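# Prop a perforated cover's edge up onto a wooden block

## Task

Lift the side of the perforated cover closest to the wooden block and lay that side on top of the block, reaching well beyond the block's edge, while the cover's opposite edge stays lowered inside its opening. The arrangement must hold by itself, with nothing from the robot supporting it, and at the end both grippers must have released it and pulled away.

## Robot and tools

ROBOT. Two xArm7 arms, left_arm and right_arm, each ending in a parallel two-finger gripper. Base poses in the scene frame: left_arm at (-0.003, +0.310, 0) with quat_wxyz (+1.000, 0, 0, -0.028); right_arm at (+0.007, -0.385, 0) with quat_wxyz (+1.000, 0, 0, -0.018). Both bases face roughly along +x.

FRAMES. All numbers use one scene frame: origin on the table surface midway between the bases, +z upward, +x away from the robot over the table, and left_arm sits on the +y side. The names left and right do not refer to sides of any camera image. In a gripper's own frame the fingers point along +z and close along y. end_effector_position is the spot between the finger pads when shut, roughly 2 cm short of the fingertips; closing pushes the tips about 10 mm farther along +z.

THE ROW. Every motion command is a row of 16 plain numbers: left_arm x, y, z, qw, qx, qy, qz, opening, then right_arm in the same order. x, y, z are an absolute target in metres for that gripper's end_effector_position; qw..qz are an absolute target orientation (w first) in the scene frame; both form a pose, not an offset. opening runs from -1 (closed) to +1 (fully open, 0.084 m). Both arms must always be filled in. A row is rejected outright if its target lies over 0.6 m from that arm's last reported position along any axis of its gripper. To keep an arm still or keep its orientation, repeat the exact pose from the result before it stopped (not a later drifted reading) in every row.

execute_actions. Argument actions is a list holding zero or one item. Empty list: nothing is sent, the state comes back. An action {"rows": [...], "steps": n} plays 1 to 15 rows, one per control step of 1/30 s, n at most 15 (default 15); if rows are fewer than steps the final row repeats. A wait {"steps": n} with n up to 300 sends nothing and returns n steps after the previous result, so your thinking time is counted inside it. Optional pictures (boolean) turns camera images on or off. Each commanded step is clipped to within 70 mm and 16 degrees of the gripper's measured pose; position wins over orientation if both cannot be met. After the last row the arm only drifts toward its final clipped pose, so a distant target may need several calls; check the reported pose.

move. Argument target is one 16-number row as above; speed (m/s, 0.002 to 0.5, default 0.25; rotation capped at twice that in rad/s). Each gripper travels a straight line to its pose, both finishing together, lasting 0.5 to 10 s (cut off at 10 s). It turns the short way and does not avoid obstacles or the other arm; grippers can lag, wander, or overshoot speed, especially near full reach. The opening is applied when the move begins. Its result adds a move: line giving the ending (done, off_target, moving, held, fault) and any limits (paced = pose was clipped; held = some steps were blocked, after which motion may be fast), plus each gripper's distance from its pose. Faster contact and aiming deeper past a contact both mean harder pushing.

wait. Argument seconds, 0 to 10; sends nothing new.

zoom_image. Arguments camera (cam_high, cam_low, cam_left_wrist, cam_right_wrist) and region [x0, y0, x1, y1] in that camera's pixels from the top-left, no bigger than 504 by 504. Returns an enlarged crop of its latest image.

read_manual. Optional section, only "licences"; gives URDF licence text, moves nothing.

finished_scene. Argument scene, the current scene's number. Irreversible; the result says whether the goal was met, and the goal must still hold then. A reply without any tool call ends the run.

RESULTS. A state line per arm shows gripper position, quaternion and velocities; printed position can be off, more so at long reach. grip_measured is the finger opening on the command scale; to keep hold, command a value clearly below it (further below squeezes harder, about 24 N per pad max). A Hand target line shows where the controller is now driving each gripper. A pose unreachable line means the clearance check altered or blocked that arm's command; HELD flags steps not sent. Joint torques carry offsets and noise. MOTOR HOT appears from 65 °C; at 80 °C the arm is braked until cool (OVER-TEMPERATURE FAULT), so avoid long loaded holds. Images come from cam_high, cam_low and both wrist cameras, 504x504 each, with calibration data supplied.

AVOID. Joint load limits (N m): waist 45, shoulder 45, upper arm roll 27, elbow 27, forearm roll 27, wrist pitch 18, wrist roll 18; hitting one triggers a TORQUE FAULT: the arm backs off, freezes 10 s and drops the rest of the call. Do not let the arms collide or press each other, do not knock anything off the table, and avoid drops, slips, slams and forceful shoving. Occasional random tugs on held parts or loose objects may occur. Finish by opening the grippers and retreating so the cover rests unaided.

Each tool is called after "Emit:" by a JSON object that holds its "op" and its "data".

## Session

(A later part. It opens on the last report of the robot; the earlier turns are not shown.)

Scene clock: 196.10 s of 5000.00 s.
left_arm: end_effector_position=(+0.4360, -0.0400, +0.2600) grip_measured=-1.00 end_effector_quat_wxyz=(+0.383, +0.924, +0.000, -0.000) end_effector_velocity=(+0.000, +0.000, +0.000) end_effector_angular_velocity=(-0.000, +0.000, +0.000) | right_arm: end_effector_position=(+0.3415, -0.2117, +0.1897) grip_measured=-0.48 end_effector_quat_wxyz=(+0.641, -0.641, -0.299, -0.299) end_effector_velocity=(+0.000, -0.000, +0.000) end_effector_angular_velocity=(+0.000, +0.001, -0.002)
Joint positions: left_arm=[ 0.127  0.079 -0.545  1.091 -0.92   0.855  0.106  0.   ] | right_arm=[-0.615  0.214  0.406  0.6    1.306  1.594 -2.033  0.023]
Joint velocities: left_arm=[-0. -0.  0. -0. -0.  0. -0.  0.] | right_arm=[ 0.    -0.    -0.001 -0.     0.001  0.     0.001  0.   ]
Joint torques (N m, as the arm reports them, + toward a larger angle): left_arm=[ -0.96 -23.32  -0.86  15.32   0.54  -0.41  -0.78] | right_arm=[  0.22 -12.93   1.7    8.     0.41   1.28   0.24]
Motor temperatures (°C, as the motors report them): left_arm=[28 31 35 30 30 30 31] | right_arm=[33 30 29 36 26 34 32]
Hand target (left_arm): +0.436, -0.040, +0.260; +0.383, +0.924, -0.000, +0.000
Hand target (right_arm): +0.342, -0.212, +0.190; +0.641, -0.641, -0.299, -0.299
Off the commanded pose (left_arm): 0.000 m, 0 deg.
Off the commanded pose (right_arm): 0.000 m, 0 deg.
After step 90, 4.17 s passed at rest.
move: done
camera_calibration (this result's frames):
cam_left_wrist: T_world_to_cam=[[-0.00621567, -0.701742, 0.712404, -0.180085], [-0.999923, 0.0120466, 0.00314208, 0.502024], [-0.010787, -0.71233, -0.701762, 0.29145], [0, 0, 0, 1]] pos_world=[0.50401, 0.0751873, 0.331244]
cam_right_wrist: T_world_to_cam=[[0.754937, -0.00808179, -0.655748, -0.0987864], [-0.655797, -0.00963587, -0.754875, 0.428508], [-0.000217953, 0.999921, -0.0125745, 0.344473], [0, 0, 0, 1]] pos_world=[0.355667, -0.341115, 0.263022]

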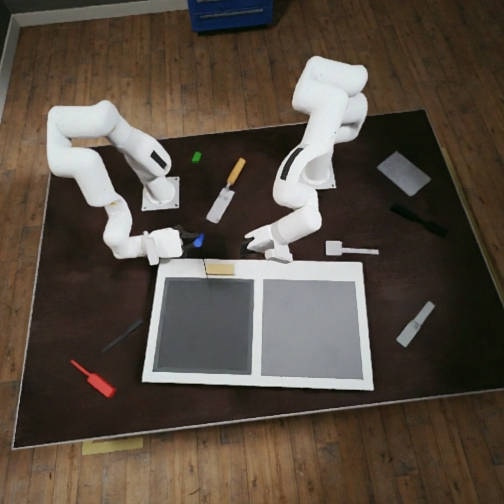

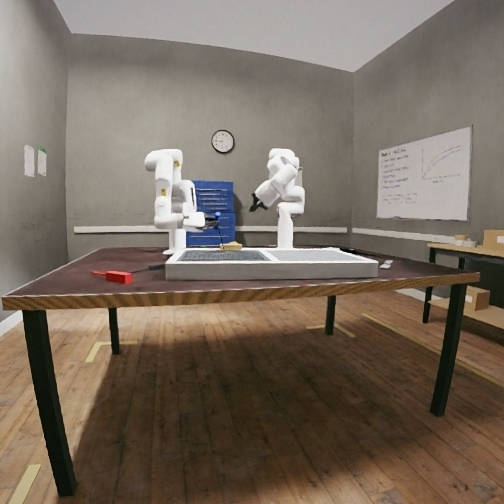

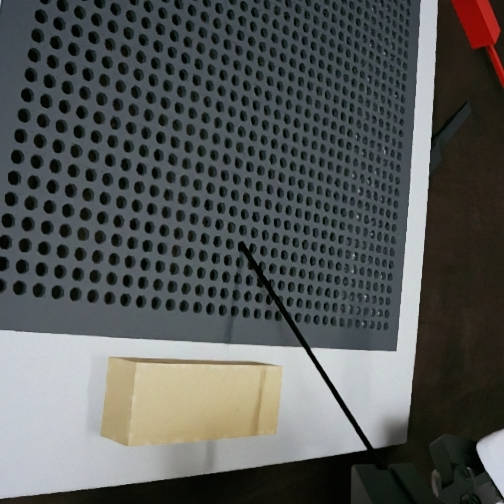

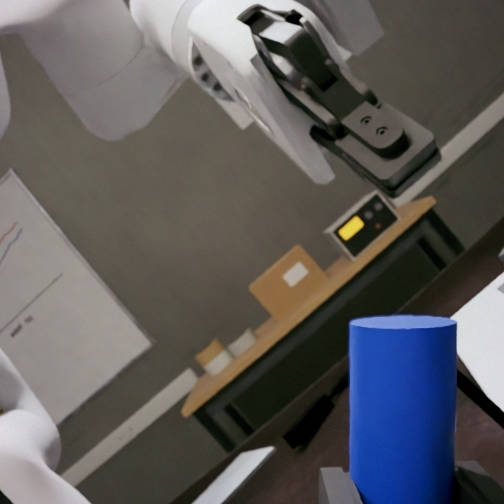

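Emit:
{"op": "move", "data": {"target": [0.436,-0.04,0.26,0.383,0.924,0,0,-1,0.3536,-0.2117,0.2030,0.6533,-0.6533,-0.2706,-0.2706,-1], "speed": 0.012}}

Emit:
{"op": "zoom_image", "data": {"camera": "cam_left_wrist", "region": [210,210,270,270]}}

Scene clock: 203.00 s of 5000.00 s.
left_arm: end_effector_position=(+0.4360, -0.0400, +0.2600) grip_measured=-1.00 end_effector_quat_wxyz=(+0.383, +0.924, -0.000, -0.000) end_effector_velocity=(+0.000, +0.000, -0.000) end_effector_angular_velocity=(-0.000, +0.001, +0.001) | right_arm: end_effector_position=(+0.3536, -0.2117, +0.2029) grip_measured=-0.48 end_effector_quat_wxyz=(+0.653, -0.653, -0.271, -0.271) end_effector_velocity=(+0.000, -0.000, +0.000) end_effector_angular_velocity=(-0.000, +0.001, +0.000)
Joint positions: left_arm=[ 0.127  0.079 -0.545  1.091 -0.92   0.855  0.106  0.   ] | right_arm=[-0.611  0.196  0.41   0.631  1.319  1.607 -1.901  0.023]
Joint velocities: left_arm=[-0.001  0.     0.001 -0.    -0.001 -0.    -0.     0.   ] | right_arm=[ 0.001 -0.    -0.001  0.    -0.     0.     0.001  0.   ]
Joint torques (N m, as the arm reports them, + toward a larger angle): left_arm=[ -0.89 -23.21  -1.03  15.38   0.61  -0.47  -0.78] | right_arm=[  0.54 -12.97   1.49   8.4    0.56   1.35   0.05]
Motor temperatures (°C, as the motors report them): left_arm=[28 31 35 30 30 30 31] | right_arm=[33 30 29 36 26 34 32]
Hand target (left_arm): +0.436, -0.040, +0.260; +0.383, +0.924, +0.000, -0.000
Hand target (right_arm): +0.354, -0.212, +0.203; +0.653, -0.653, -0.271, -0.271
Off the commanded pose (left_arm): 0.000 m, 0 deg.
Off the commanded pose (right_arm): 0.000 m, 0 deg.
After step 90, 0.03 s passed at rest.
move: done
camera_calibration (this result's frames):
cam_left_wrist: T_world_to_cam=[[-0.00621585, -0.701742, 0.712404, -0.180085], [-0.999922, 0.0120468, 0.003142, 0.502024], [-0.0107871, -0.71233, -0.701762, 0.29145], [0, 0, 0, 1]] pos_world=[0.50401, 0.0751872, 0.331244]
cam_right_wrist: T_world_to_cam=[[0.69503, -0.00805224, -0.718936, -0.0652396], [-0.718979, -0.00961277, -0.694965, 0.456607], [-0.00131494, 0.999921, -0.0124706, 0.345005], [0, 0, 0, 1]] pos_world=[0.374088, -0.341114, 0.274725]

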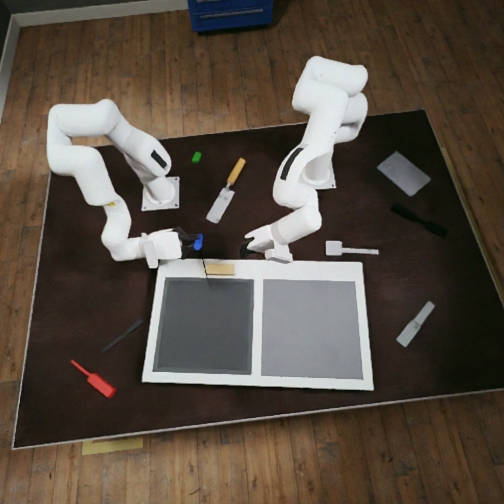

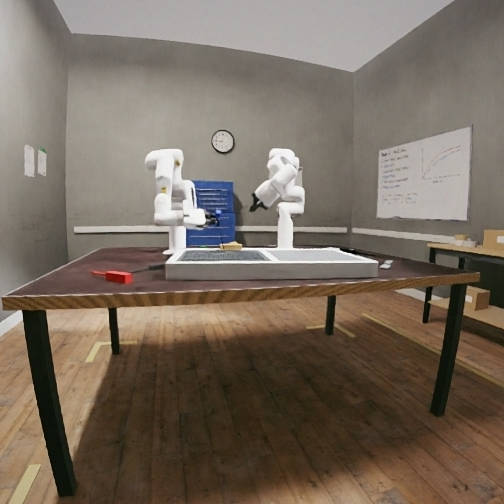

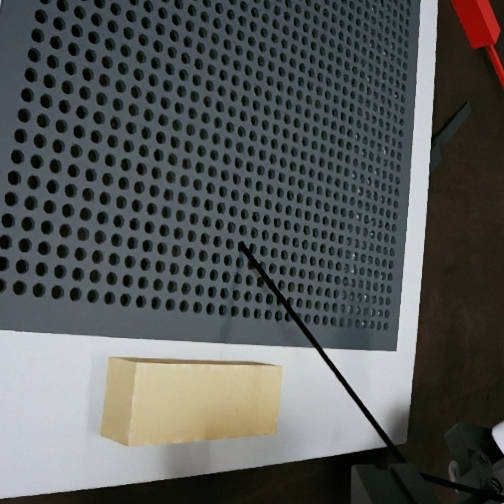

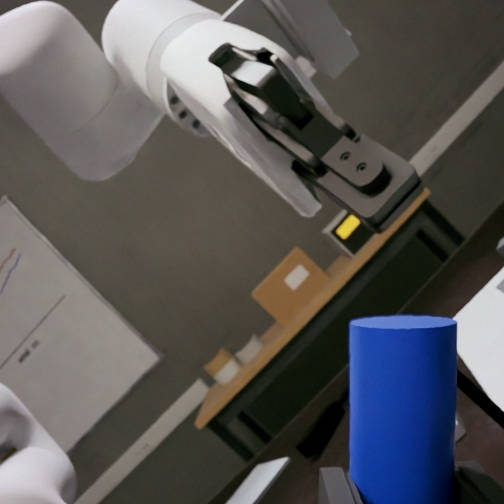

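Region (210, 210, 270, 270) of cam_left_wrist's 504x504 image, scaled by 8.400, with more detail than that image has.

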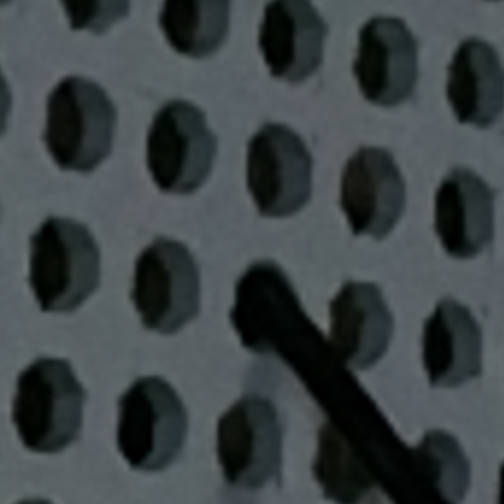

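Emit:
{"op": "move", "data": {"target": [0.436,-0.04,0.26,0.383,0.924,0,0,-1,0.3668,-0.2117,0.2149,0.6645,-0.6645,-0.2418,-0.2418,-1], "speed": 0.012}}

Emit:
{"op": "zoom_image", "data": {"camera": "cam_left_wrist", "region": [210,210,270,270]}}

Scene clock: 211.20 s of 5000.00 s.
left_arm: end_effector_position=(+0.4360, -0.0400, +0.2600) grip_measured=-1.00 end_effector_quat_wxyz=(+0.383, +0.924, +0.000, -0.000) end_effector_velocity=(-0.000, -0.000, +0.000) end_effector_angular_velocity=(-0.000, -0.000, -0.000) | right_arm: end_effector_position=(+0.3668, -0.2117, +0.2148) grip_measured=-0.48 end_effector_quat_wxyz=(+0.664, -0.665, -0.242, -0.242) end_effector_velocity=(+0.001, -0.000, +0.000) end_effector_angular_velocity=(+0.001, +0.001, -0.001)
Joint positions: left_arm=[ 0.127  0.079 -0.545  1.091 -0.92   0.855  0.106  0.   ] | right_arm=[-0.605  0.19   0.414  0.668  1.33   1.615 -1.771  0.023]
Joint velocities: left_arm=[ 0. -0. -0. -0. -0.  0.  0.  0.] | right_arm=[-0.     0.     0.     0.001  0.001  0.     0.001 -0.   ]
Joint torques (N m, as the arm reports them, + toward a larger angle): left_arm=[ -0.75 -23.24  -0.97  15.41   0.57  -0.31  -0.83] | right_arm=[ -0.13 -13.66   1.69   9.18   0.46   1.46   0.01]
Motor temperatures (°C, as the motors report them): left_arm=[28 31 35 30 30 30 31] | right_arm=[33 30 29 36 26 34 32]
Hand target (left_arm): +0.436, -0.040, +0.260; +0.383, +0.924, +0.000, -0.000
Hand target (right_arm): +0.367, -0.212, +0.215; +0.664, -0.665, -0.242, -0.242
Off the commanded pose (left_arm): 0.000 m, 0 deg.
Off the commanded pose (right_arm): 0.000 m, 0 deg.
After step 90, 1.33 s passed at rest.
move: done
camera_calibration (this result's frames):
cam_left_wrist: T_world_to_cam=[[-0.00621552, -0.701742, 0.712404, -0.180085], [-0.999922, 0.0120466, 0.00314227, 0.502024], [-0.0107871, -0.712329, -0.701762, 0.29145], [0, 0, 0, 1]] pos_world=[0.50401, 0.0751873, 0.331244]
cam_right_wrist: T_world_to_cam=[[0.629603, -0.00806884, -0.776875, -0.0294153], [-0.776914, -0.00959121, -0.629534, 0.481562], [-0.00237157, 0.999921, -0.0123074, 0.345529], [0, 0, 0, 1]] pos_world=[0.393471, -0.341121, 0.28456]

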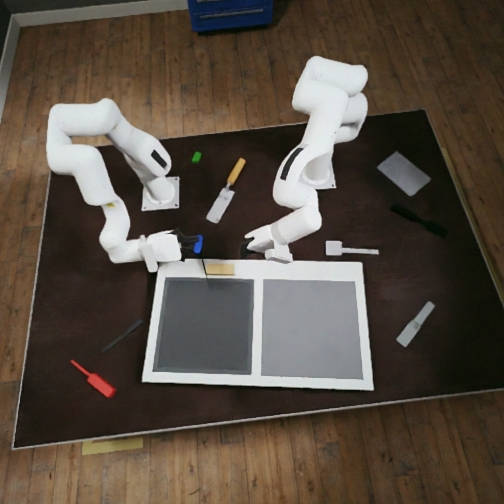

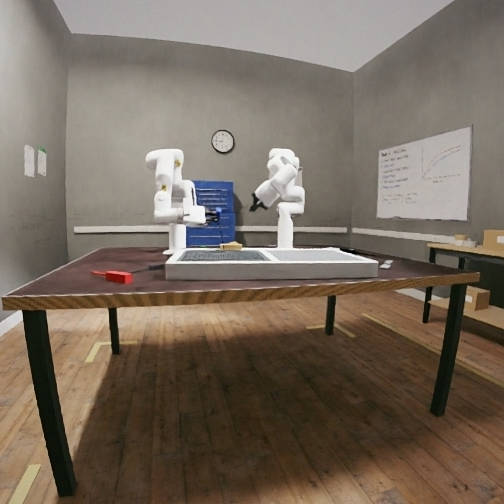

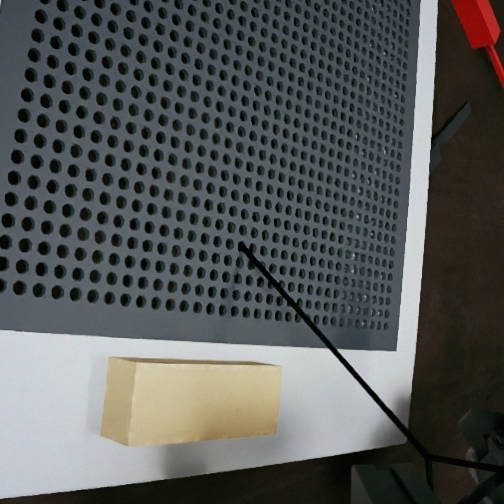

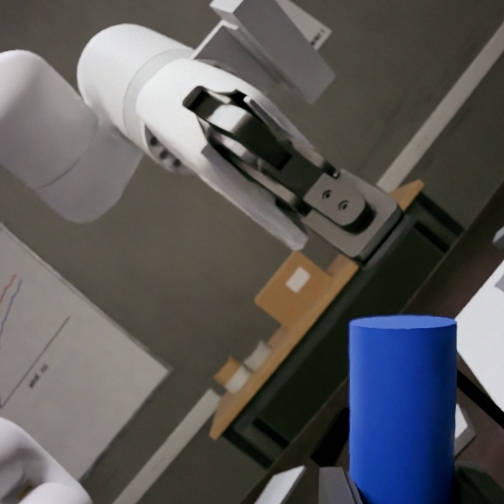

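Region (210, 210, 270, 270) of cam_left_wrist's 504x504 image, scaled by 8.400, with more detail than that image has.

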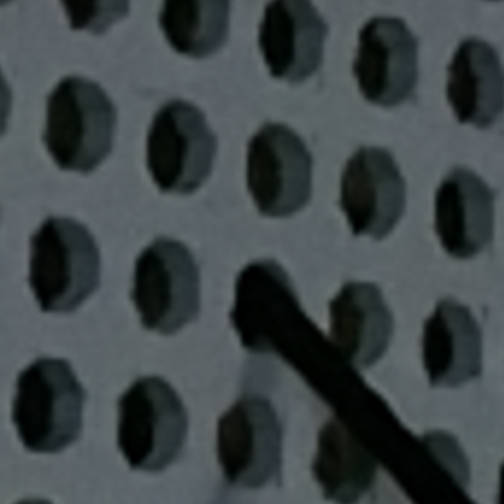

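Free. Continue 35, 30.

Emit:
{"op": "move", "data": {"target": [0.436,-0.04,0.26,0.383,0.924,0,0,-1,0.3810,-0.2117,0.2257,0.6744,-0.6744,-0.2126,-0.2126,-1], "speed": 0.012}}

Emit:
{"op": "move", "data": {"target": [0.436,-0.04,0.26,0.383,0.924,0,0,-1,0.3962,-0.2117,0.2352,0.683,-0.683,-0.183,-0.183,-1], "speed": 0.012}}

Emit:
{"op": "zoom_image", "data": {"camera": "cam_left_wrist", "region": [210,210,270,270]}}

Scene clock: 220.00 s of 5000.00 s.
left_arm: end_effector_position=(+0.4360, -0.0400, +0.2600) grip_measured=-1.00 end_effector_quat_wxyz=(+0.383, +0.924, -0.000, -0.000) end_effector_velocity=(+0.001, +0.001, -0.000) end_effector_angular_velocity=(+0.000, +0.000, +0.002) | right_arm: end_effector_position=(+0.3810, -0.2117, +0.2257) grip_measured=-0.48 end_effector_quat_wxyz=(+0.674, -0.674, -0.213, -0.213) end_effector_velocity=(+0.000, +0.000, -0.000) end_effector_angular_velocity=(+0.001, +0.002, +0.001)
Joint positions: left_arm=[ 0.127  0.079 -0.545  1.091 -0.92   0.855  0.106  0.   ] | right_arm=[-0.598  0.193  0.417  0.711  1.339  1.618 -1.644  0.023]
Joint velocities: left_arm=[ 0.     0.     0.002 -0.     0.    -0.     0.     0.   ] | right_arm=[ 0.001  0.001  0.     0.     0.     0.     0.001 -0.   ]
Joint torques (N m, as the arm reports them, + toward a larger angle): left_arm=[ -1.04 -23.28  -0.81  15.32   0.65  -0.39  -0.81] | right_arm=[  0.17 -13.82   1.71   9.29   0.6    1.34   0.17]
Motor temperatures (°C, as the motors report them): left_arm=[28 31 35 31 30 30 31] | right_arm=[33 31 29 36 26 34 32]
Hand target (left_arm): +0.436, -0.040, +0.260; +0.383, +0.924, -0.000, -0.000
Hand target (right_arm): +0.381, -0.212, +0.226; +0.674, -0.674, -0.213, -0.213
Off the commanded pose (left_arm): 0.000 m, 0 deg.
Off the commanded pose (right_arm): 0.000 m, 0 deg.
After step 90, 1.93 s passed at rest.
move: done
camera_calibration (this result's frames):
cam_left_wrist: T_world_to_cam=[[-0.00621594, -0.701742, 0.712404, -0.180085], [-0.999922, 0.0120469, 0.00314197, 0.502024], [-0.0107871, -0.712329, -0.701762, 0.29145], [0, 0, 0, 1]] pos_world=[0.50401, 0.0751872, 0.331244]
cam_right_wrist: T_world_to_cam=[[0.559563, -0.00801564, -0.828749, 0.00845546], [-0.828781, -0.00958863, -0.559491, 0.503355], [-0.00346188, 0.999922, -0.0120087, 0.346035], [0, 0, 0, 1]] pos_world=[0.413637, -0.341114, 0.292786]

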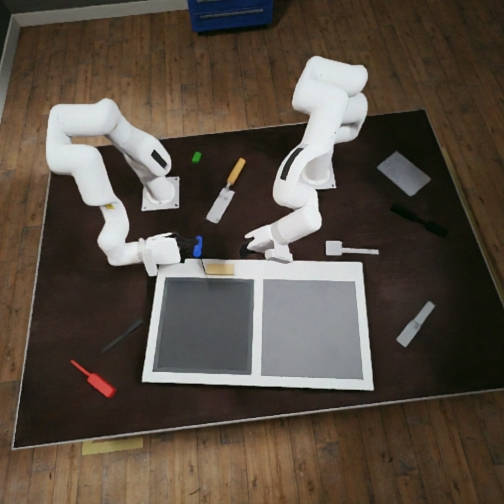

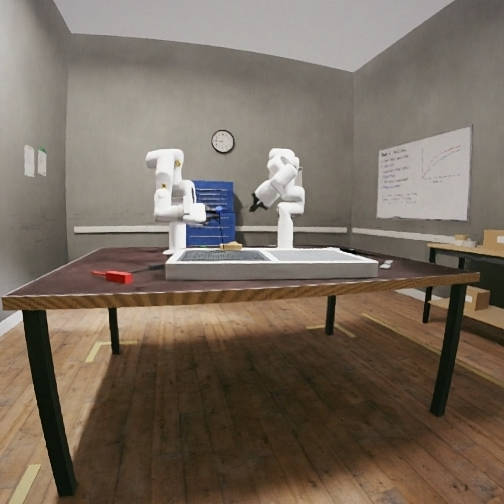

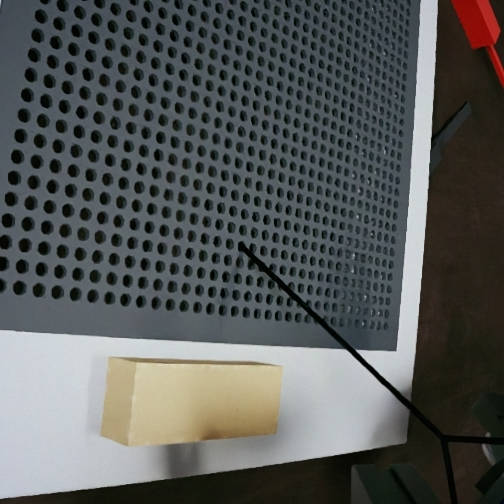

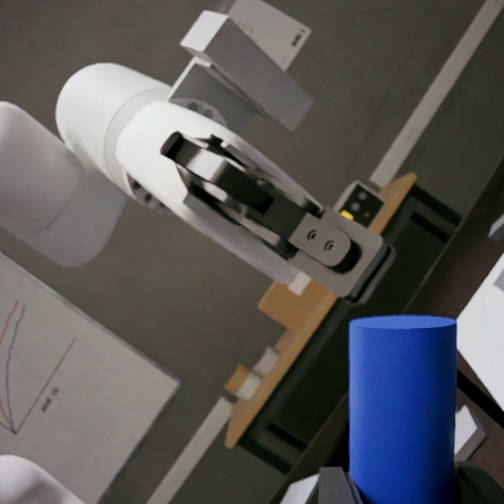

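Scene clock: 223.87 s of 5000.00 s.
left_arm: end_effector_position=(+0.4360, -0.0400, +0.2600) grip_measured=-1.00 end_effector_quat_wxyz=(+0.383, +0.924, -0.000, +0.000) end_effector_velocity=(+0.000, +0.000, -0.000) end_effector_angular_velocity=(-0.000, +0.000, +0.001) | right_arm: end_effector_position=(+0.3962, -0.2117, +0.2352) grip_measured=-0.48 end_effector_quat_wxyz=(+0.683, -0.683, -0.183, -0.183) end_effector_velocity=(+0.000, -0.000, +0.000) end_effector_angular_velocity=(-0.000, +0.001, +0.000)
Joint positions: left_arm=[ 0.127  0.079 -0.545  1.091 -0.92   0.855  0.106  0.   ] | right_arm=[-0.59   0.205  0.42   0.76   1.347  1.617 -1.519  0.023]
Joint velocities: left_arm=[ 0.     0.     0.001 -0.    -0.    -0.    -0.     0.   ] | right_arm=[ 0.    -0.    -0.001  0.001 -0.     0.     0.001  0.   ]
Joint torques (N m, as the arm reports them, + toward a larger angle): left_arm=[ -0.84 -23.32  -0.94  15.48   0.49  -0.47  -0.8 ] | right_arm=[  0.19 -14.07   1.8    9.97   0.68   1.48   0.08]
Motor temperatures (°C, as the motors report them): left_arm=[28 31 35 31 30 30 31] | right_arm=[33 31 29 36 26 34 32]
Hand target (left_arm): +0.436, -0.040, +0.260; +0.383, +0.924, -0.000, -0.000
Hand target (right_arm): +0.396, -0.212, +0.235; +0.683, -0.683, -0.183, -0.183
Off the commanded pose (left_arm): 0.000 m, 0 deg.
Off the commanded pose (right_arm): 0.000 m, 0 deg.
move: done
camera_calibration (this result's frames):
cam_left_wrist: T_world_to_cam=[[-0.00621604, -0.701742, 0.712404, -0.180085], [-0.999922, 0.0120468, 0.00314176, 0.502025], [-0.0107869, -0.712329, -0.701762, 0.29145], [0, 0, 0, 1]] pos_world=[0.50401, 0.0751872, 0.331244]
cam_right_wrist: T_world_to_cam=[[0.485279, -0.00800642, -0.874323, 0.04798], [-0.874348, -0.00957752, -0.485205, 0.521857], [-0.00448908, 0.999922, -0.0116482, 0.346524], [0, 0, 0, 1]] pos_world=[0.434557, -0.341114, 0.299194]

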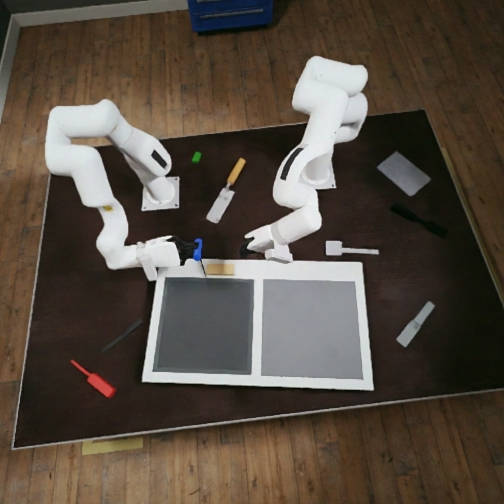

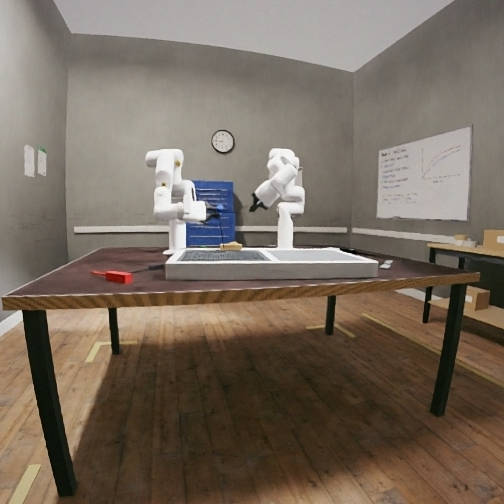

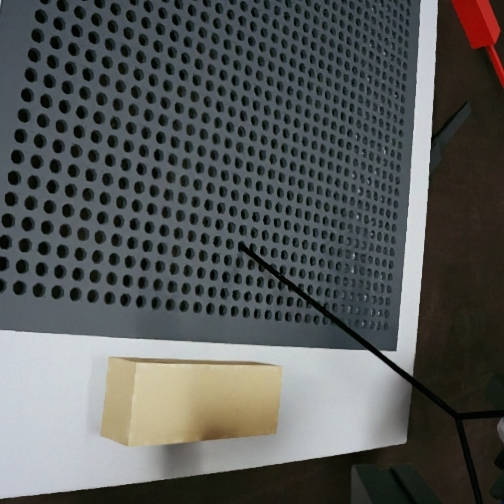

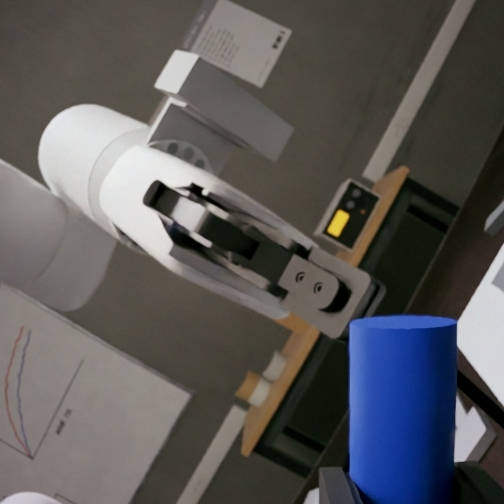

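Region (210, 210, 270, 270) of cam_left_wrist's 504x504 image, scaled by 8.400, with more detail than that image has.

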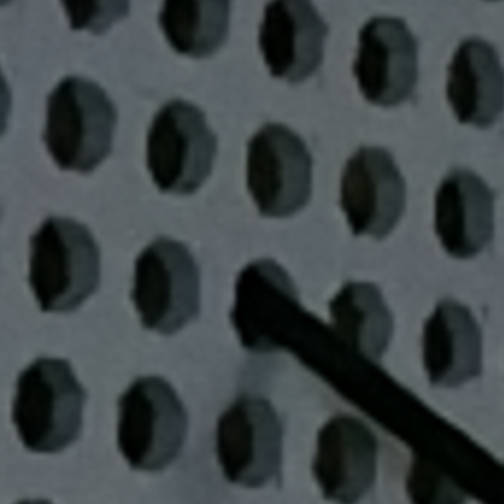

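Emit:
{"op": "move", "data": {"target": [0.436,-0.04,0.26,0.383,0.924,0,0,-1,0.4288,-0.2117,0.2503,0.6964,-0.6964,-0.1228,-0.1228,-1], "speed": 0.02}}

Emit:
{"op": "move", "data": {"target": [0.436,-0.04,0.26,0.383,0.924,0,0,-1,0.4636,-0.2117,0.2596,0.7044,-0.7044,-0.0616,-0.0616,-1], "speed": 0.02}}

Emit:
{"op": "zoom_image", "data": {"camera": "cam_left_wrist", "region": [210,210,270,270]}}

Scene clock: 234.23 s of 5000.00 s.
left_arm: end_effector_position=(+0.4360, -0.0400, +0.2600) grip_measured=-1.00 end_effector_quat_wxyz=(+0.383, +0.924, +0.000, +0.000) end_effector_velocity=(-0.001, -0.001, -0.000) end_effector_angular_velocity=(+0.000, +0.000, -0.003) | right_arm: end_effector_position=(+0.4288, -0.2117, +0.2503) grip_measured=-0.48 end_effector_quat_wxyz=(+0.696, -0.696, -0.123, -0.123) end_effector_velocity=(-0.000, +0.000, -0.000) end_effector_angular_velocity=(+0.001, +0.003, +0.001)
Joint positions: left_arm=[ 0.127  0.079 -0.545  1.091 -0.92   0.855  0.106  0.   ] | right_arm=[-0.57   0.253  0.425  0.869  1.355  1.603 -1.275  0.023]
Joint velocities: left_arm=[-0.001  0.    -0.002 -0.     0.     0.     0.     0.   ] | right_arm=[ 0.     0.001  0.001  0.001 -0.    -0.     0.002  0.   ]
Joint torques (N m, as the arm reports them, + toward a larger angle): left_arm=[ -0.95 -23.28  -1.02  15.42   0.62  -0.38  -0.81] | right_arm=[  0.04 -15.97   2.27  10.66   0.85   1.35   0.06]
Motor temperatures (°C, as the motors report them): left_arm=[28 31 35 31 30 30 31] | right_arm=[33 31 29 36 26 34 32]
Hand target (left_arm): +0.436, -0.040, +0.260; +0.383, +0.924, -0.000, +0.000
Hand target (right_arm): +0.429, -0.212, +0.250; +0.696, -0.696, -0.123, -0.123
Off the commanded pose (left_arm): 0.000 m, 0 deg.
Off the commanded pose (right_arm): 0.000 m, 0 deg.
After step 90, 2.77 s passed at rest.
move: done
camera_calibration (this result's frames):
cam_left_wrist: T_world_to_cam=[[-0.00621581, -0.701742, 0.712404, -0.180085], [-0.999923, 0.0120467, 0.00314193, 0.502024], [-0.0107869, -0.712329, -0.701762, 0.29145], [0, 0, 0, 1]] pos_world=[0.50401, 0.0751873, 0.331244]
cam_right_wrist: T_world_to_cam=[[0.326212, -0.008049, -0.945262, 0.13132], [-0.945275, -0.00957025, -0.326135, 0.548301], [-0.00642134, 0.999922, -0.0107304, 0.34744], [0, 0, 0, 1]] pos_world=[0.477688, -0.341108, 0.30668]

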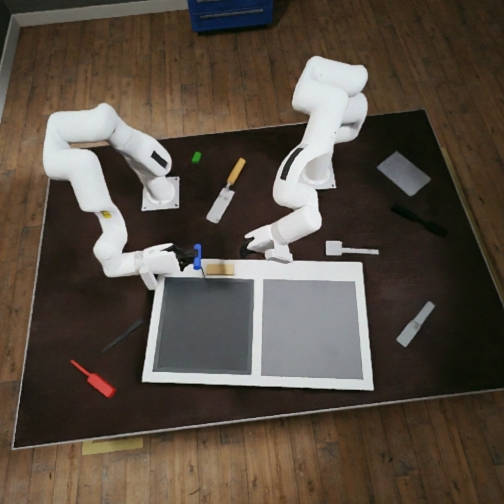

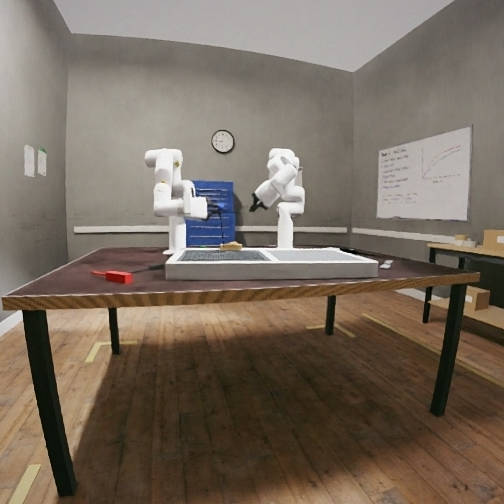

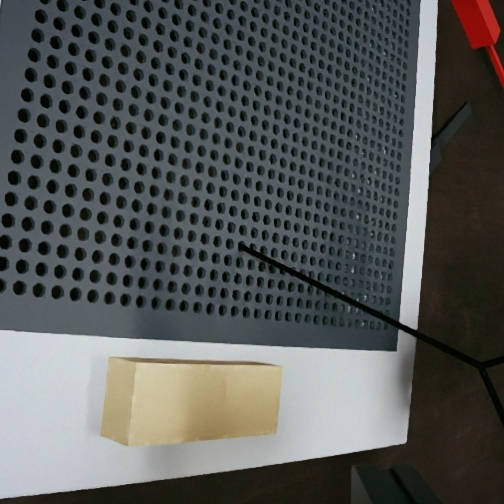

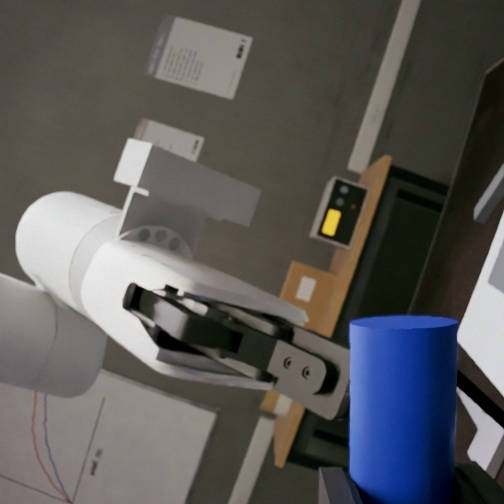

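Scene clock: 238.83 s of 5000.00 s.
left_arm: end_effector_position=(+0.4360, -0.0400, +0.2600) grip_measured=-1.00 end_effector_quat_wxyz=(+0.383, +0.924, -0.000, -0.000) end_effector_velocity=(+0.000, +0.000, +0.000) end_effector_angular_velocity=(+0.000, -0.000, +0.001) | right_arm: end_effector_position=(+0.4636, -0.2117, +0.2596) grip_measured=-0.48 end_effector_quat_wxyz=(+0.704, -0.704, -0.062, -0.062) end_effector_velocity=(-0.000, +0.000, -0.000) end_effector_angular_velocity=(-0.001, +0.002, +0.002)
Joint positions: left_arm=[ 0.127  0.079 -0.545  1.091 -0.92   0.855  0.106  0.   ] | right_arm=[-0.543  0.326  0.426  0.993  1.354  1.581 -1.041  0.023]
Joint velocities: left_arm=[ 0.001 -0.    -0.001 -0.    -0.    -0.    -0.     0.   ] | right_arm=[ 0.001  0.001 -0.     0.001 -0.002 -0.     0.002  0.   ]
Joint torques (N m, as the arm reports them, + toward a larger angle): left_arm=[ -0.75 -23.24  -1.06  15.41   0.6   -0.4   -0.81] | right_arm=[  0.2  -17.45   2.95  11.03   0.99   1.18   0.01]
Motor temperatures (°C, as the motors report them): left_arm=[28 31 35 31 30 30 31] | right_arm=[33 31 29 36 26 34 32]
Hand target (left_arm): +0.436, -0.040, +0.260; +0.383, +0.924, -0.000, +0.000
Hand target (right_arm): +0.464, -0.212, +0.260; +0.704, -0.704, -0.062, -0.062
Off the commanded pose (left_arm): 0.000 m, 0 deg.
Off the commanded pose (right_arm): 0.000 m, 0 deg.
move: done
camera_calibration (this result's frames):
cam_left_wrist: T_world_to_cam=[[-0.00621589, -0.701742, 0.712404, -0.180085], [-0.999922, 0.0120469, 0.00314206, 0.502024], [-0.0107872, -0.71233, -0.701762, 0.29145], [0, 0, 0, 1]] pos_world=[0.50401, 0.0751872, 0.331244]
cam_right_wrist: T_world_to_cam=[[0.157059, -0.00801254, -0.987557, 0.218193], [-0.987555, -0.00954407, -0.156981, 0.559937], [-0.0081675, 0.999922, -0.00941181, 0.348232], [0, 0, 0, 1]] pos_world=[0.521544, -0.341113, 0.306655]

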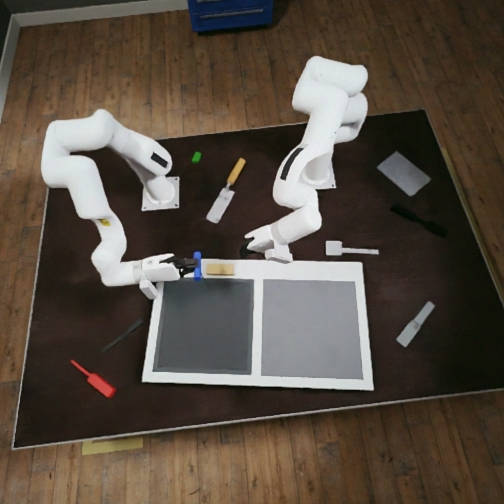

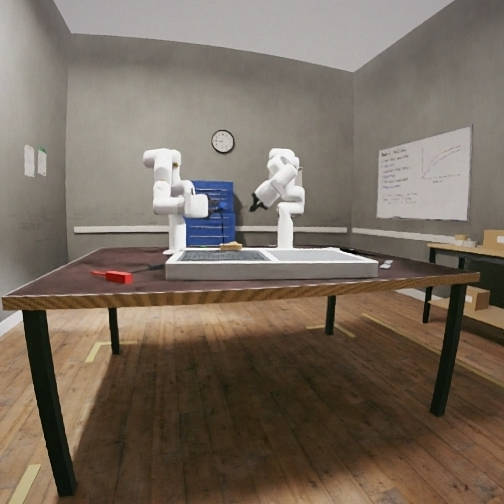

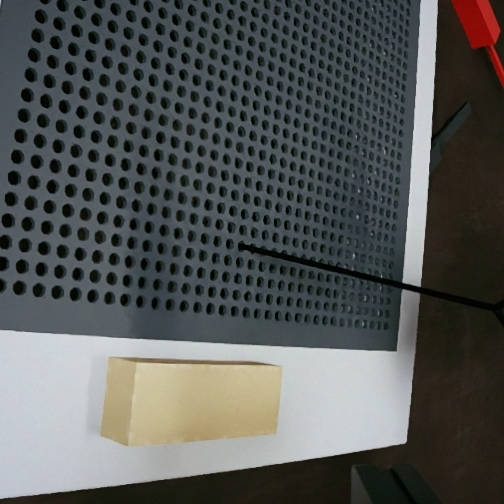

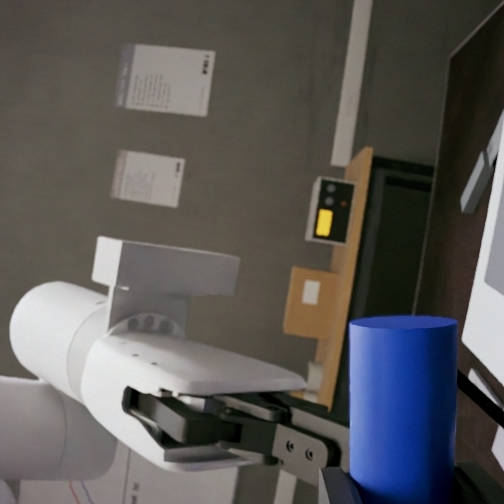

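Region (210, 210, 270, 270) of cam_left_wrist's 504x504 image, scaled by 8.400, with more detail than that image has.

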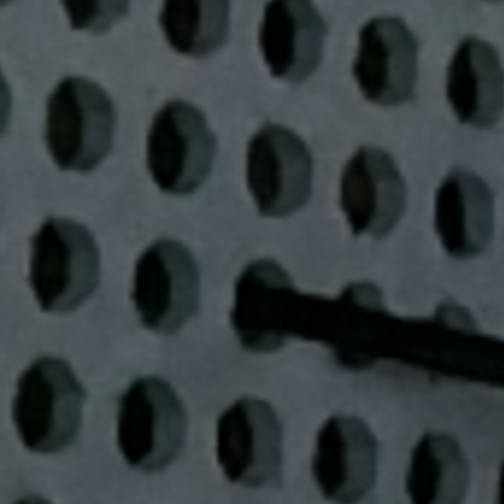

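Emit:
{"op": "move", "data": {"target": [0.436,-0.04,0.26,0.383,0.924,0,0,-1,0.4640,-0.2117,0.2980,0.7044,-0.7044,-0.0616,-0.0616,-1], "speed": 0.015}}

Scene clock: 244.47 s of 5000.00 s.
left_arm: end_effector_position=(+0.4360, -0.0400, +0.2600) grip_measured=-1.00 end_effector_quat_wxyz=(+0.383, +0.924, +0.000, -0.000) end_effector_velocity=(+0.000, +0.000, +0.000) end_effector_angular_velocity=(+0.000, -0.001, -0.000) | right_arm: end_effector_position=(+0.4641, -0.2117, +0.2979) grip_measured=-0.48 end_effector_quat_wxyz=(+0.704, -0.705, -0.062, -0.062) end_effector_velocity=(-0.000, -0.000, -0.001) end_effector_angular_velocity=(+0.002, +0.005, -0.001)
Joint positions: left_arm=[ 0.127  0.079 -0.545  1.091 -0.92   0.855  0.106  0.   ] | right_arm=[-0.558  0.242  0.434  1.     1.379  1.619 -0.962  0.023]
Joint velocities: left_arm=[ 0. -0.  0.  0.  0. -0.  0.  0.] | right_arm=[ 0.     0.001 -0.001 -0.002  0.001  0.     0.001  0.   ]
Joint torques (N m, as the arm reports them, + toward a larger angle): left_arm=[ -0.89 -23.26  -1.07  15.53   0.56  -0.43  -0.79] | right_arm=[  0.82 -19.34   3.78  14.43   2.75   3.71  -0.08]
Motor temperatures (°C, as the motors report them): left_arm=[28 31 35 31 30 30 31] | right_arm=[33 31 29 36 26 34 32]
Hand target (left_arm): +0.436, -0.040, +0.260; +0.383, +0.924, +0.000, -0.000
Hand target (right_arm): +0.464, -0.212, +0.298; +0.704, -0.704, -0.061, -0.062
Off the commanded pose (left_arm): 0.000 m, 0 deg.
Off the commanded pose (right_arm): 0.000 m, 0 deg.
move: done
camera_calibration (this result's frames):
cam_left_wrist: T_world_to_cam=[[-0.00621562, -0.701742, 0.712404, -0.180085], [-0.999923, 0.0120466, 0.00314214, 0.502024], [-0.010787, -0.71233, -0.701762, 0.29145], [0, 0, 0, 1]] pos_world=[0.50401, 0.0751873, 0.331244]
cam_right_wrist: T_world_to_cam=[[0.156884, -0.00812319, -0.987584, 0.25603], [-0.987585, -0.00930878, -0.156808, 0.566411], [-0.00791942, 0.999924, -0.00948274, 0.348502], [0, 0, 0, 1]] pos_world=[0.521972, -0.341123, 0.344974]

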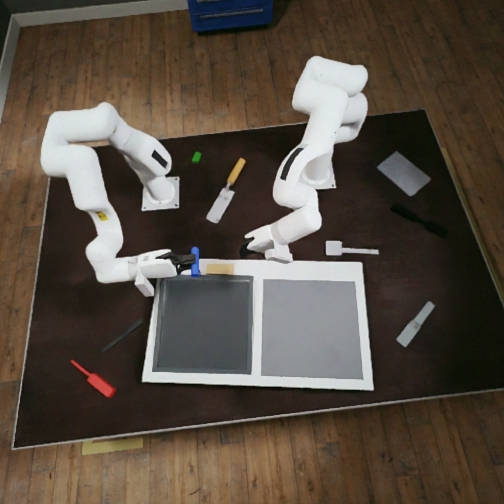

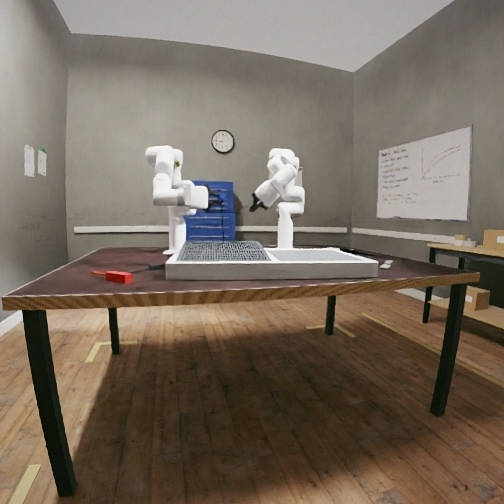

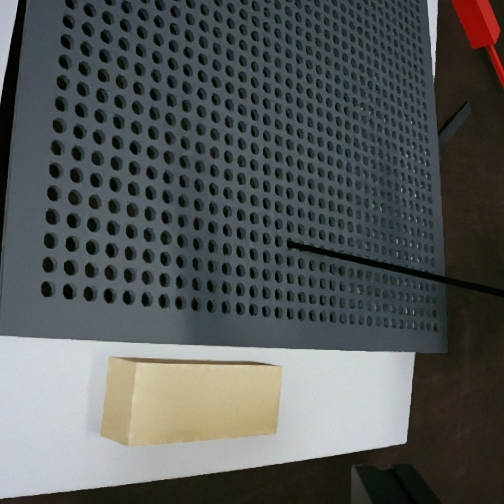

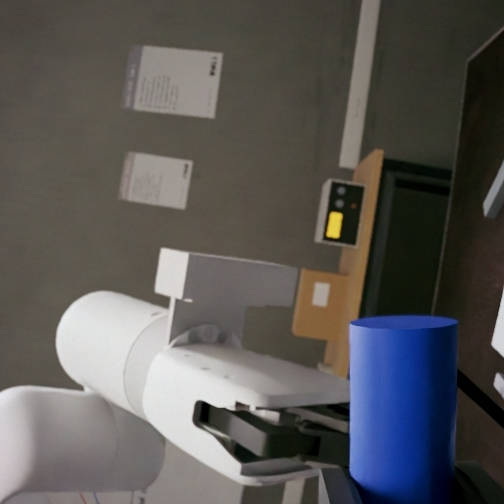

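Emit:
{"op": "move", "data": {"target": [0.436,-0.04,0.26,0.383,0.924,0,0,-1,0.4275,-0.2056,0.2980,0.7044,-0.7044,-0.0616,-0.0616,-1], "speed": 0.015}}

Scene clock: 250.03 s of 5000.00 s.
left_arm: end_effector_position=(+0.4360, -0.0400, +0.2600) grip_measured=-1.00 end_effector_quat_wxyz=(+0.383, +0.924, +0.000, -0.000) end_effector_velocity=(-0.001, -0.001, +0.000) end_effector_angular_velocity=(+0.000, -0.001, -0.003) | right_arm: end_effector_position=(+0.4274, -0.2055, +0.2980) grip_measured=-0.48 end_effector_quat_wxyz=(+0.704, -0.704, -0.062, -0.061) end_effector_velocity=(-0.000, -0.000, -0.000) end_effector_angular_velocity=(+0.000, +0.000, -0.000)
Joint positions: left_arm=[ 0.127  0.079 -0.545  1.091 -0.92   0.855  0.106  0.   ] | right_arm=[-0.576  0.128  0.435  0.865  1.402  1.654 -0.998  0.023]
Joint velocities: left_arm=[-0.001 -0.001 -0.002 -0.     0.    -0.     0.     0.   ] | right_arm=[-0.    -0.001 -0.001 -0.001 -0.     0.001 -0.001 -0.   ]
Joint torques (N m, as the arm reports them, + toward a larger angle): left_arm=[ -0.91 -23.3   -1.09  15.28   0.6   -0.44  -0.87] | right_arm=[  1.04 -16.37   2.64  14.07   2.65   3.99   0.09]
Motor temperatures (°C, as the motors report them): left_arm=[28 31 35 31 30 30 31] | right_arm=[33 31 29 36 26 34 32]
Hand target (left_arm): +0.436, -0.040, +0.260; +0.383, +0.924, -0.000, -0.000
Hand target (right_arm): +0.427, -0.206, +0.298; +0.704, -0.704, -0.062, -0.062
Off the commanded pose (left_arm): 0.000 m, 0 deg.
Off the commanded pose (right_arm): 0.000 m, 0 deg.
move: done
camera_calibration (this result's frames):
cam_left_wrist: T_world_to_cam=[[-0.0062156, -0.701742, 0.712404, -0.180085], [-0.999923, 0.0120466, 0.00314211, 0.502024], [-0.010787, -0.71233, -0.701762, 0.29145], [0, 0, 0, 1]] pos_world=[0.50401, 0.0751873, 0.331244]
cam_right_wrist: T_world_to_cam=[[0.156578, -0.00765647, -0.987636, 0.262117], [-0.987629, -0.00980161, -0.156501, 0.530111], [-0.00848217, 0.999923, -0.00909647, 0.34215], [0, 0, 0, 1]] pos_world=[0.485413, -0.334921, 0.344952]

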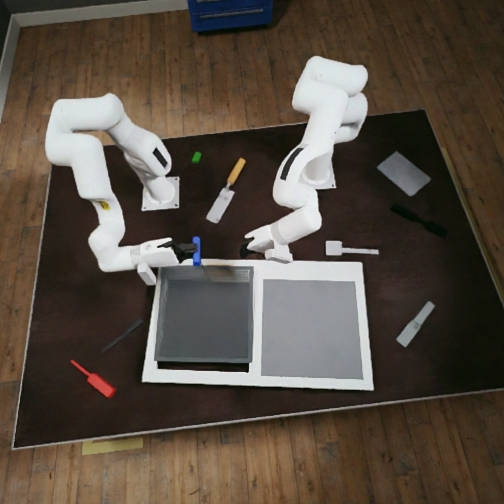

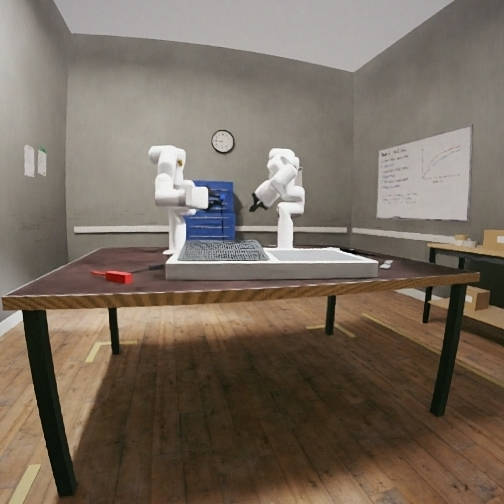

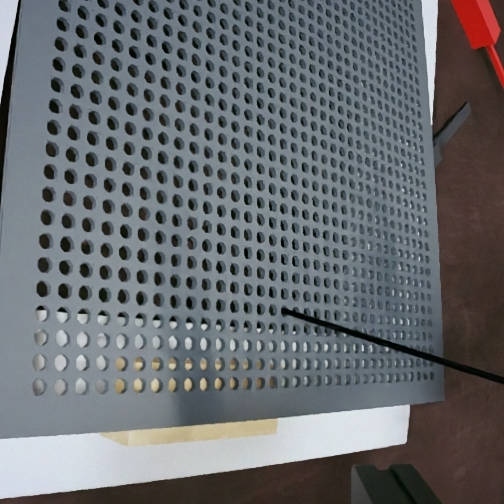

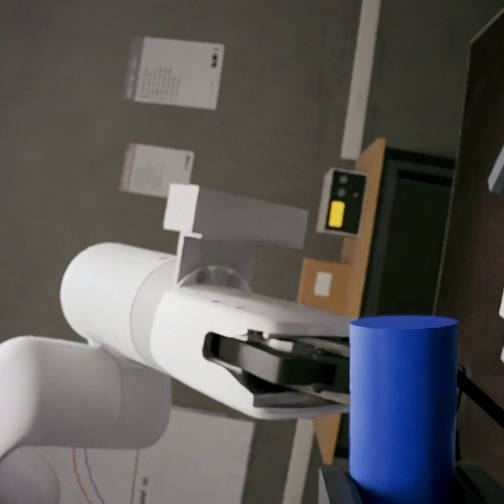

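Emit:
{"op": "move", "data": {"target": [0.436,-0.04,0.26,0.383,0.924,0,0,-1,0.4272,-0.2056,0.2875,0.7044,-0.7044,-0.0616,-0.0616,-1], "speed": 0.006}}

Scene clock: 255.27 s of 5000.00 s.
left_arm: end_effector_position=(+0.4360, -0.0400, +0.2600) grip_measured=-1.00 end_effector_quat_wxyz=(+0.383, +0.924, -0.000, +0.000) end_effector_velocity=(-0.001, -0.001, -0.000) end_effector_angular_velocity=(+0.000, +0.000, -0.003) | right_arm: end_effector_position=(+0.4272, -0.2056, +0.2875) grip_measured=-0.48 end_effector_quat_wxyz=(+0.704, -0.704, -0.062, -0.062) end_effector_velocity=(+0.000, +0.000, +0.000) end_effector_angular_velocity=(+0.000, -0.001, +0.000)
Joint positions: left_arm=[ 0.127  0.079 -0.545  1.091 -0.92   0.855  0.106  0.   ] | right_arm=[-0.574  0.152  0.434  0.862  1.395  1.642 -1.022  0.023]
Joint velocities: left_arm=[-0.001 -0.    -0.002 -0.     0.     0.    -0.     0.   ] | right_arm=[ 0.    -0.     0.     0.001  0.     0.    -0.001 -0.   ]
Joint torques (N m, as the arm reports them, + toward a larger angle): left_arm=[ -0.97 -23.43  -0.94  15.29   0.65  -0.48  -0.79] | right_arm=[  0.77 -16.96   2.98  14.15   2.6    3.74  -0.19]
Motor temperatures (°C, as the motors report them): left_arm=[28 31 35 31 30 30 31] | right_arm=[33 31 29 36 26 34 32]
Hand target (left_arm): +0.436, -0.040, +0.260; +0.383, +0.924, -0.000, -0.000
Hand target (right_arm): +0.427, -0.206, +0.288; +0.704, -0.704, -0.062, -0.062
Off the commanded pose (left_arm): 0.000 m, 0 deg.
Off the commanded pose (right_arm): 0.000 m, 0 deg.
After step 90, 0.27 s passed at rest.
move: done
camera_calibration (this result's frames):
cam_left_wrist: T_world_to_cam=[[-0.00621596, -0.701742, 0.712404, -0.180085], [-0.999922, 0.0120468, 0.00314189, 0.502024], [-0.010787, -0.71233, -0.701762, 0.29145], [0, 0, 0, 1]] pos_world=[0.50401, 0.0751872, 0.331244]
cam_right_wrist: T_world_to_cam=[[0.156802, -0.00776802, -0.987599, 0.251726], [-0.987595, -0.00968131, -0.156726, 0.52829], [-0.00834381, 0.999923, -0.00918971, 0.342096], [0, 0, 0, 1]] pos_world=[0.48512, -0.335, 0.334544]

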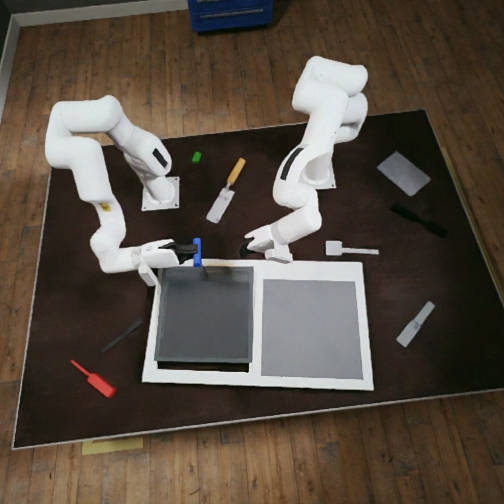

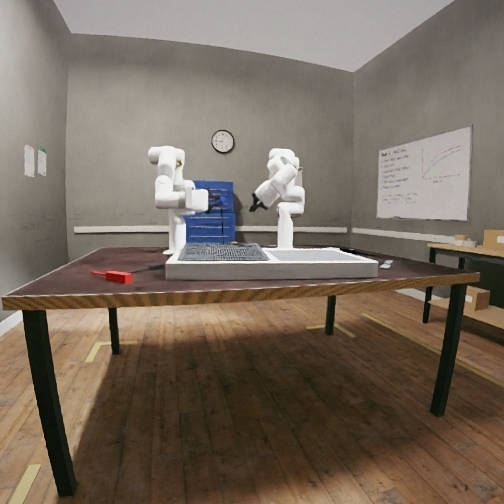

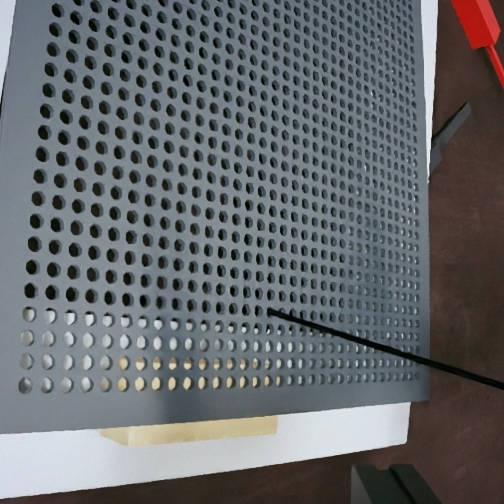

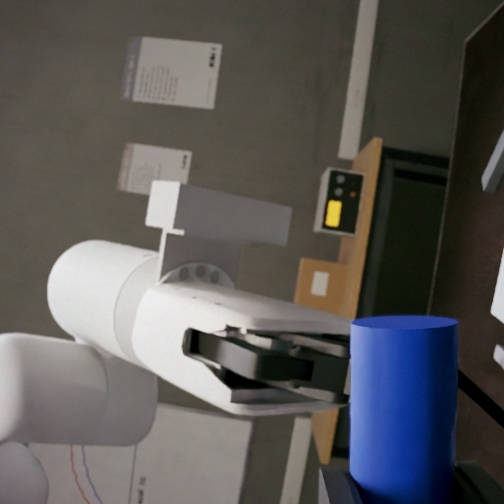

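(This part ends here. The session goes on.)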